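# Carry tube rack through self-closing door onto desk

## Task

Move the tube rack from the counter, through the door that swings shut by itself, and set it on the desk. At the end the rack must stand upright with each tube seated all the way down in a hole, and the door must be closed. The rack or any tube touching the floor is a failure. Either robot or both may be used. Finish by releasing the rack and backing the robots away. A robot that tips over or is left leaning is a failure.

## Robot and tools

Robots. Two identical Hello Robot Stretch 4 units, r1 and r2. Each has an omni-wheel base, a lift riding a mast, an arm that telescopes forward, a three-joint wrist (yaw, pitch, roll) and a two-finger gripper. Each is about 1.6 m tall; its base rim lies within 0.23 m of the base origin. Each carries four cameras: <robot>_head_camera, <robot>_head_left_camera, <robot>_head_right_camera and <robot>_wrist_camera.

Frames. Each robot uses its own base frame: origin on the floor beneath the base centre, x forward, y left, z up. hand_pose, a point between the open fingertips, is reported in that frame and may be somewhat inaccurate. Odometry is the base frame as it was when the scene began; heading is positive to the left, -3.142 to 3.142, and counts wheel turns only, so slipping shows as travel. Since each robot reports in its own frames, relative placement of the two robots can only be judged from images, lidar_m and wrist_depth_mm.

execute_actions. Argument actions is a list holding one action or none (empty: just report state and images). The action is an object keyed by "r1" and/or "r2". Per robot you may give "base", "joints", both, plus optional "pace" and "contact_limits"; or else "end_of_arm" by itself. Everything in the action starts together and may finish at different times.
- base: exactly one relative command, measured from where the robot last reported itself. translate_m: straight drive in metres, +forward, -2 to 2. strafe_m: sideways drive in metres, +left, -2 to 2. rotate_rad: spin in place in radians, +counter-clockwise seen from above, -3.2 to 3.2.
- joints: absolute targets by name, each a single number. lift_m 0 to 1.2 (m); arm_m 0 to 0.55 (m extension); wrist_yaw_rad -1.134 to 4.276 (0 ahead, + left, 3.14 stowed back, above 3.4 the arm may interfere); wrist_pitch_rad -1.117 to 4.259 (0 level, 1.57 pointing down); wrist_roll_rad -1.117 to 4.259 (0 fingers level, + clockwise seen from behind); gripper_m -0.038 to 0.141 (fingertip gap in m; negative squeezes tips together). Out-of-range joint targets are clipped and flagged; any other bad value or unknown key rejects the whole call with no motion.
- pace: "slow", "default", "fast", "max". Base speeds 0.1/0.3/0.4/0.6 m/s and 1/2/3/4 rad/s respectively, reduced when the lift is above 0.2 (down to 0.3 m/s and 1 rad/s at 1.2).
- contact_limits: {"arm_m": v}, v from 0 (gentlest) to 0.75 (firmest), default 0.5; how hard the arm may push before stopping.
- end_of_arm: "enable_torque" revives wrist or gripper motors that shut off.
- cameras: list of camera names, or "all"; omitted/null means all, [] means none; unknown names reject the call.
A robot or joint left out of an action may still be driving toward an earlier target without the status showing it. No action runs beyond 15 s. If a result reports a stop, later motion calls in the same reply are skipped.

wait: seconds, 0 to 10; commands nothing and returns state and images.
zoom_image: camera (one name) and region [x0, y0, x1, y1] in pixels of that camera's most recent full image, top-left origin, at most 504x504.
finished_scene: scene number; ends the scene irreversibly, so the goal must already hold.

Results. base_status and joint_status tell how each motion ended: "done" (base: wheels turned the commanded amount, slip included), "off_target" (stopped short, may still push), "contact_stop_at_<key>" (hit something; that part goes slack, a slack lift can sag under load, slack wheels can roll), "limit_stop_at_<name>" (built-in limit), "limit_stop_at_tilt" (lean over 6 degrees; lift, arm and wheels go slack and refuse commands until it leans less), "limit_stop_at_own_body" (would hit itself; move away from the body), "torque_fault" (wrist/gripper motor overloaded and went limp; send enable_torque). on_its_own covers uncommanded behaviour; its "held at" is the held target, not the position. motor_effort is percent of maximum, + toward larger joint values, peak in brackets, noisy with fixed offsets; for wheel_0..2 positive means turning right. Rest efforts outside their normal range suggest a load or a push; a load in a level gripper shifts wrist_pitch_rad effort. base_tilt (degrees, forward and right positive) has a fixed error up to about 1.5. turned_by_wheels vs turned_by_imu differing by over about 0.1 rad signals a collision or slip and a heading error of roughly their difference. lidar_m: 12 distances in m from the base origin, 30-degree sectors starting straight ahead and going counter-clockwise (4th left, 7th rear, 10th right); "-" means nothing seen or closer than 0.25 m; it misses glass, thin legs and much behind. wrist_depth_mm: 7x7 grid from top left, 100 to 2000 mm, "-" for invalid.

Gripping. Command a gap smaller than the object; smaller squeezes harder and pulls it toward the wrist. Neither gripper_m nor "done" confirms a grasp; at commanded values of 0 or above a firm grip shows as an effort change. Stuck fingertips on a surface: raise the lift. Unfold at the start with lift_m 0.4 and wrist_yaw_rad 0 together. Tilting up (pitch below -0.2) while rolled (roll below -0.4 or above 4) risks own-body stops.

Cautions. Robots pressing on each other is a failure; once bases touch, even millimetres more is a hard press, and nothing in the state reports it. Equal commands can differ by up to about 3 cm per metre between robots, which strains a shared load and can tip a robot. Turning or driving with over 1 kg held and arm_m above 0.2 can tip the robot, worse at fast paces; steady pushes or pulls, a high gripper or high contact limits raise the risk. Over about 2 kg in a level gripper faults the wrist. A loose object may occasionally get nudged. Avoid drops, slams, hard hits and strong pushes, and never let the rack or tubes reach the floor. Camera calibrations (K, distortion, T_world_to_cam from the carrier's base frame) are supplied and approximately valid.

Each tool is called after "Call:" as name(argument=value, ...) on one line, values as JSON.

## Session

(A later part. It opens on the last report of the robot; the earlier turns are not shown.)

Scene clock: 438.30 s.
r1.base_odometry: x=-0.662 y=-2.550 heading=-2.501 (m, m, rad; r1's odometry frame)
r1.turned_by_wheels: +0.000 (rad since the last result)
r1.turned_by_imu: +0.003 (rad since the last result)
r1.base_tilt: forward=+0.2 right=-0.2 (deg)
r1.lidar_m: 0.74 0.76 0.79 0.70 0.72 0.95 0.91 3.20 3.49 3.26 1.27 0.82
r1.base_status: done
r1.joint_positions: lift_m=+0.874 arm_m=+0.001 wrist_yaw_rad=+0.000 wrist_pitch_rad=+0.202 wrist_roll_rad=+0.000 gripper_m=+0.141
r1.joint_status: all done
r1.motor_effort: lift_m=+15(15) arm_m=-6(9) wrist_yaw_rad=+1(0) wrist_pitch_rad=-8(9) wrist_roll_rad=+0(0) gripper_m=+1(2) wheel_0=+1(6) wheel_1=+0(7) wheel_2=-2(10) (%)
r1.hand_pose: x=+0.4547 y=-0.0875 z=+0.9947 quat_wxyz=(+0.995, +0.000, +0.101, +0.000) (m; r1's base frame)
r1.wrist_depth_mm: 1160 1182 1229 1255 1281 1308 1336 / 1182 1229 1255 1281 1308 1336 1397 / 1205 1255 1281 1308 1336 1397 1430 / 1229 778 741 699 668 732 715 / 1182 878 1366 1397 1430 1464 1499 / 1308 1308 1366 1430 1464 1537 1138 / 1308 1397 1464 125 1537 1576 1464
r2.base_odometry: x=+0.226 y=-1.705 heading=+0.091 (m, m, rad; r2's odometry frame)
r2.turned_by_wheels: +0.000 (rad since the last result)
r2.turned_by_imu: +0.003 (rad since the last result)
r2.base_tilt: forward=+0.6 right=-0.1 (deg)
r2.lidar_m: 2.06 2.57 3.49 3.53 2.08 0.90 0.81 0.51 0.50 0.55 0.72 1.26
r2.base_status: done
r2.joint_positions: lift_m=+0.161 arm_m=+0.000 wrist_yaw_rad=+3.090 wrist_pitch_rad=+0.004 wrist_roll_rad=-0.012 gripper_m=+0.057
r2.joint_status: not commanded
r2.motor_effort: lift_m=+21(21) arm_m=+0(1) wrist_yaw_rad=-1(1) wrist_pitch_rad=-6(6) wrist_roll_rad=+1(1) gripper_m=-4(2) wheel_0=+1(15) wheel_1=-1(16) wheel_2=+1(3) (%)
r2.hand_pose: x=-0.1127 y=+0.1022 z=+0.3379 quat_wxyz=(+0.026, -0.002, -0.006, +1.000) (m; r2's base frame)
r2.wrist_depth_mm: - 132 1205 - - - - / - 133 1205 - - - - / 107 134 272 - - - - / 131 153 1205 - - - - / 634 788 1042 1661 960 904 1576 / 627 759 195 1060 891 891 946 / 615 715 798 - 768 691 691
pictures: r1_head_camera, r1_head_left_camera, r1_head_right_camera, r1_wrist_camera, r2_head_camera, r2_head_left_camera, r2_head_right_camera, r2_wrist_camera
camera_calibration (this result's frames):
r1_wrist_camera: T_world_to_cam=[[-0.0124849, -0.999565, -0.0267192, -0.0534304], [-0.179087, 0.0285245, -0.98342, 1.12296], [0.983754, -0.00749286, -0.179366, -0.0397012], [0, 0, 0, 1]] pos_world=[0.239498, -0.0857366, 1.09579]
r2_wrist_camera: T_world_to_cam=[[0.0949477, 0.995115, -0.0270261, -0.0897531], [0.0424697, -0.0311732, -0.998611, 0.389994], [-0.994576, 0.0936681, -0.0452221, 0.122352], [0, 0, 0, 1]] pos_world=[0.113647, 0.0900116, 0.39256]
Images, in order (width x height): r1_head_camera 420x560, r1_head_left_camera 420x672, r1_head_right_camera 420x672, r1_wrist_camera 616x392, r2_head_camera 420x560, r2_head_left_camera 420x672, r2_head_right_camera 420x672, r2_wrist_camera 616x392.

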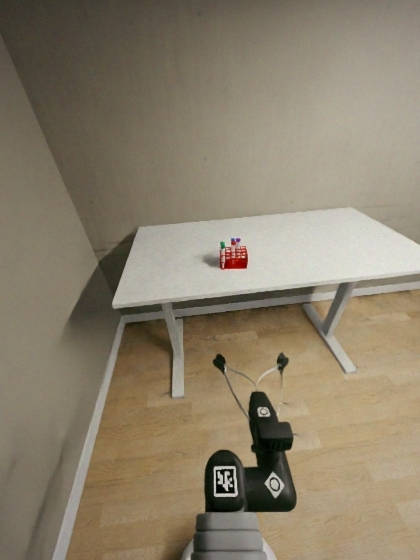

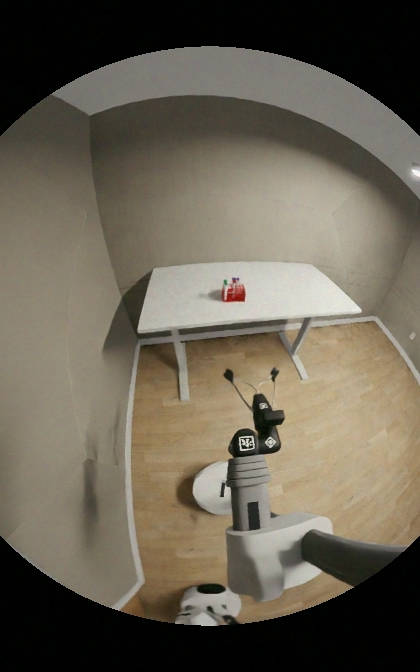

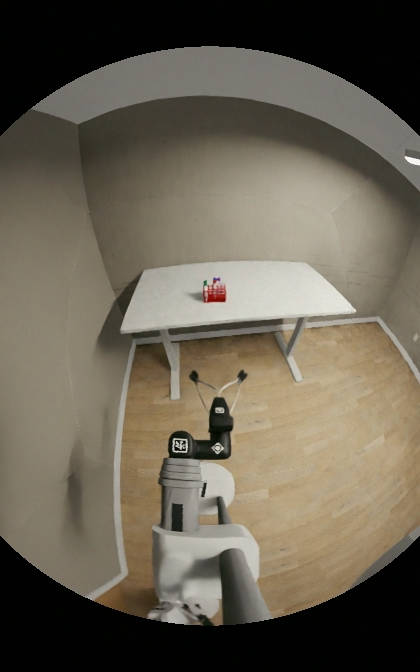

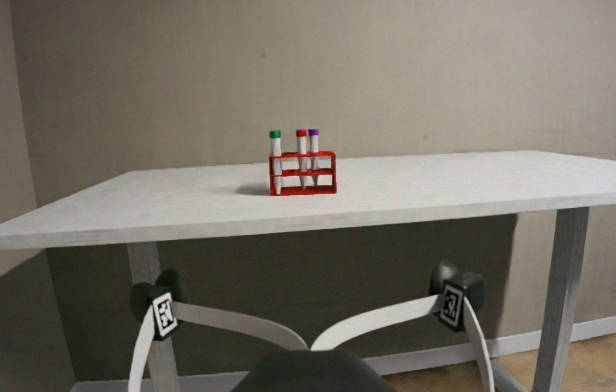

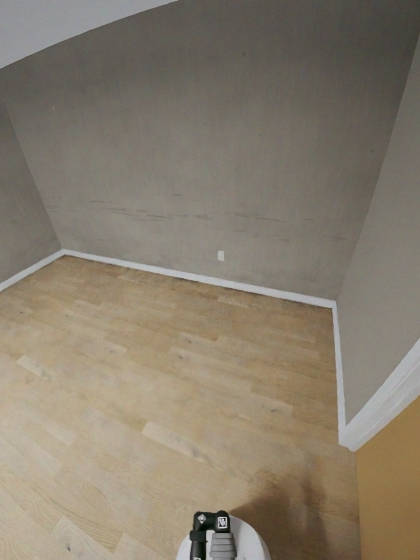

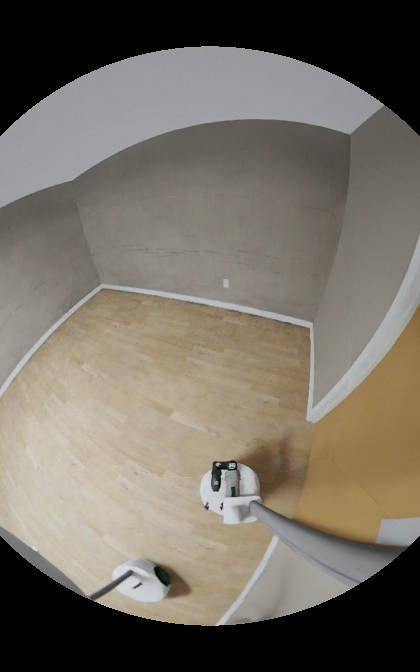

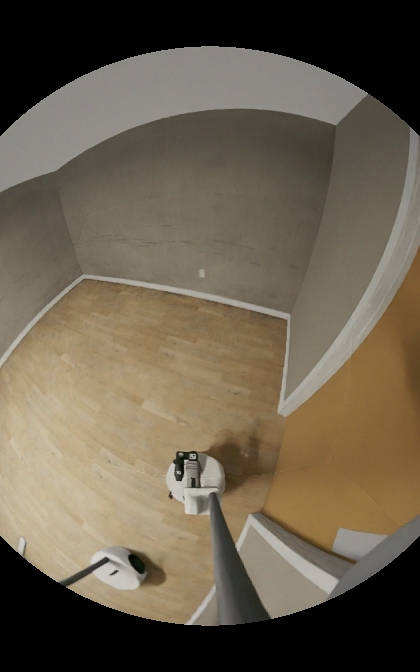

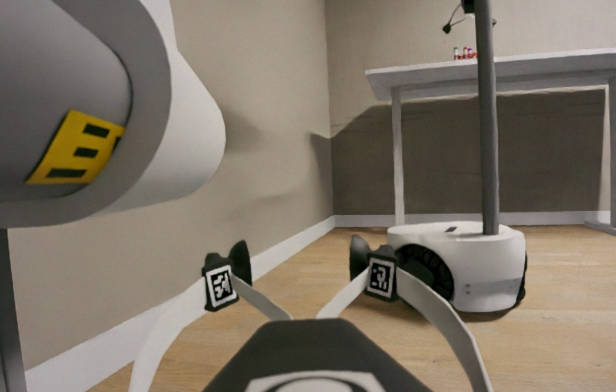

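Call:
zoom_image(camera="r1_wrist_camera", region=[255, 120, 355, 205])

Call:
zoom_image(camera="r2_head_right_camera", region=[200, 390, 360, 590])

Call:
zoom_image(camera="r1_head_camera", region=[205, 228, 261, 278])

Region (255, 120, 355, 205) of r1_wrist_camera's 616x392 image, scaled by 5.040; it fills the top 428 rows of this view, and the rest is white.

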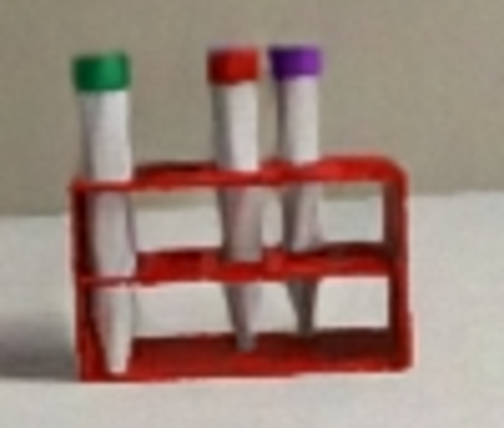

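Region (200, 390, 360, 590) of r2_head_right_camera's 420x672 image, scaled by 2.520, with more detail than that image has; it fills the left 403 columns of this view, and the rest is white.

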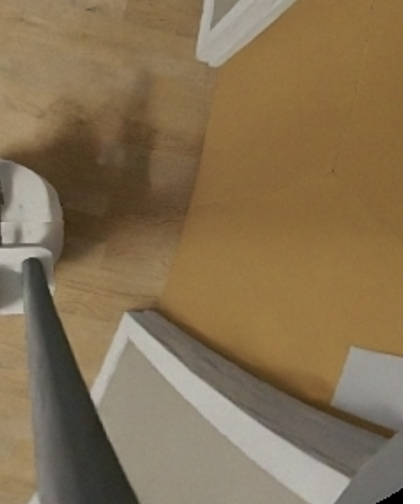

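Region (205, 228, 261, 278) of r1_head_camera's 420x560 image, scaled by 9.000, with more detail than that image has; it fills the top 450 rows of this view, and the rest is white.

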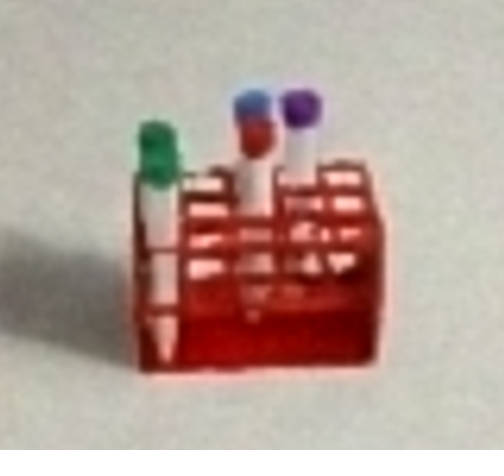

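Call:
execute_actions(actions=[], cameras=["r1_wrist_camera", "r2_head_right_camera"])

Scene clock: 443.63 s.
r1.base_odometry: x=-0.662 y=-2.550 heading=-2.501 (m, m, rad; r1's odometry frame)
r1.turned_by_wheels: +0.000 (rad since the last result)
r1.turned_by_imu: +0.001 (rad since the last result)
r1.base_tilt: forward=+0.1 right=-0.1 (deg)
r1.lidar_m: 0.74 0.77 0.76 0.69 0.72 0.95 0.93 3.21 3.50 3.26 1.25 0.82
r1.base_status: done
r1.joint_positions: lift_m=+0.874 arm_m=+0.001 wrist_yaw_rad=+0.000 wrist_pitch_rad=+0.202 wrist_roll_rad=+0.000 gripper_m=+0.141
r1.joint_status: all done
r1.motor_effort: lift_m=+15(15) arm_m=-6(9) wrist_yaw_rad=+2(0) wrist_pitch_rad=-8(9) wrist_roll_rad=+0(0) gripper_m=+1(2) wheel_0=+1(6) wheel_1=+0(7) wheel_2=-2(10) (%)
r1.hand_pose: x=+0.4547 y=-0.0875 z=+0.9947 quat_wxyz=(+0.995, +0.000, +0.101, +0.000) (m; r1's base frame)
r1.wrist_depth_mm: 1160 1160 1205 1281 1281 1336 1366 / 1182 1205 1255 1281 1308 1336 1366 / 1205 1255 1281 1308 1336 1397 1430 / 1229 778 741 707 676 732 715 / 1205 878 1366 1397 1430 1464 1499 / 1308 1336 1397 1430 1464 1537 1138 / 1308 1366 1430 125 1537 1537 1430
r2.base_odometry: x=+0.226 y=-1.705 heading=+0.091 (m, m, rad; r2's odometry frame)
r2.turned_by_wheels: +0.000 (rad since the last result)
r2.turned_by_imu: +0.001 (rad since the last result)
r2.base_tilt: forward=+0.6 right=-0.1 (deg)
r2.lidar_m: 2.06 2.59 3.49 3.53 2.08 0.90 0.82 0.51 0.50 0.57 0.70 1.26
r2.base_status: done
r2.joint_positions: lift_m=+0.161 arm_m=+0.000 wrist_yaw_rad=+3.090 wrist_pitch_rad=+0.004 wrist_roll_rad=-0.012 gripper_m=+0.057
r2.joint_status: not commanded
r2.motor_effort: lift_m=+21(21) arm_m=+0(1) wrist_yaw_rad=-2(1) wrist_pitch_rad=-6(6) wrist_roll_rad=+1(1) gripper_m=-6(2) wheel_0=+1(15) wheel_1=-1(16) wheel_2=+1(3) (%)
r2.hand_pose: x=-0.1127 y=+0.1022 z=+0.3379 quat_wxyz=(+0.026, -0.002, -0.006, +1.000) (m; r2's base frame)
r2.wrist_depth_mm: - 132 1205 - - - - / - 133 1205 - - - - / 106 134 271 - - - - / 131 153 1182 - - - - / 627 809 1042 1708 960 917 1537 / 615 759 195 1060 891 904 960 / 597 723 809 - 778 699 691
pictures: r1_wrist_camera, r2_head_right_camera
camera_calibration (this result's frames):
r1_wrist_camera: T_world_to_cam=[[-0.0124848, -0.999565, -0.0267191, -0.0534306], [-0.179087, 0.0285243, -0.98342, 1.12296], [0.983754, -0.00749276, -0.179366, -0.0397012], [0, 0, 0, 1]] pos_world=[0.239498, -0.0857366, 1.09579]
Images, in order (width x height): r1_wrist_camera 616x392, r2_head_right_camera 420x672.

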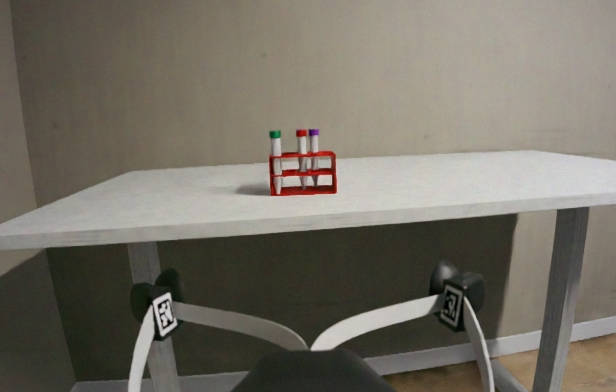

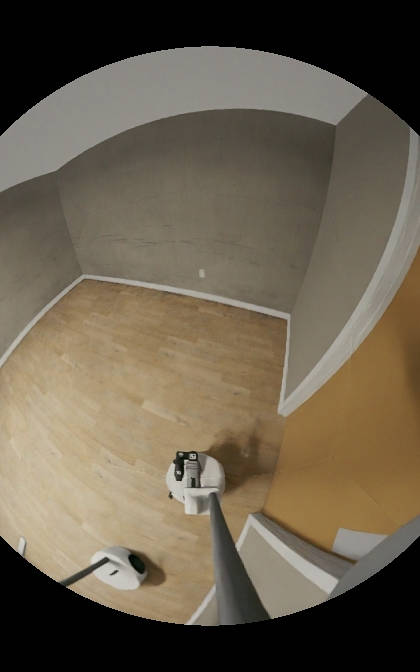

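Call:
finished_scene(scene=2)

The scene is finished: the task was done.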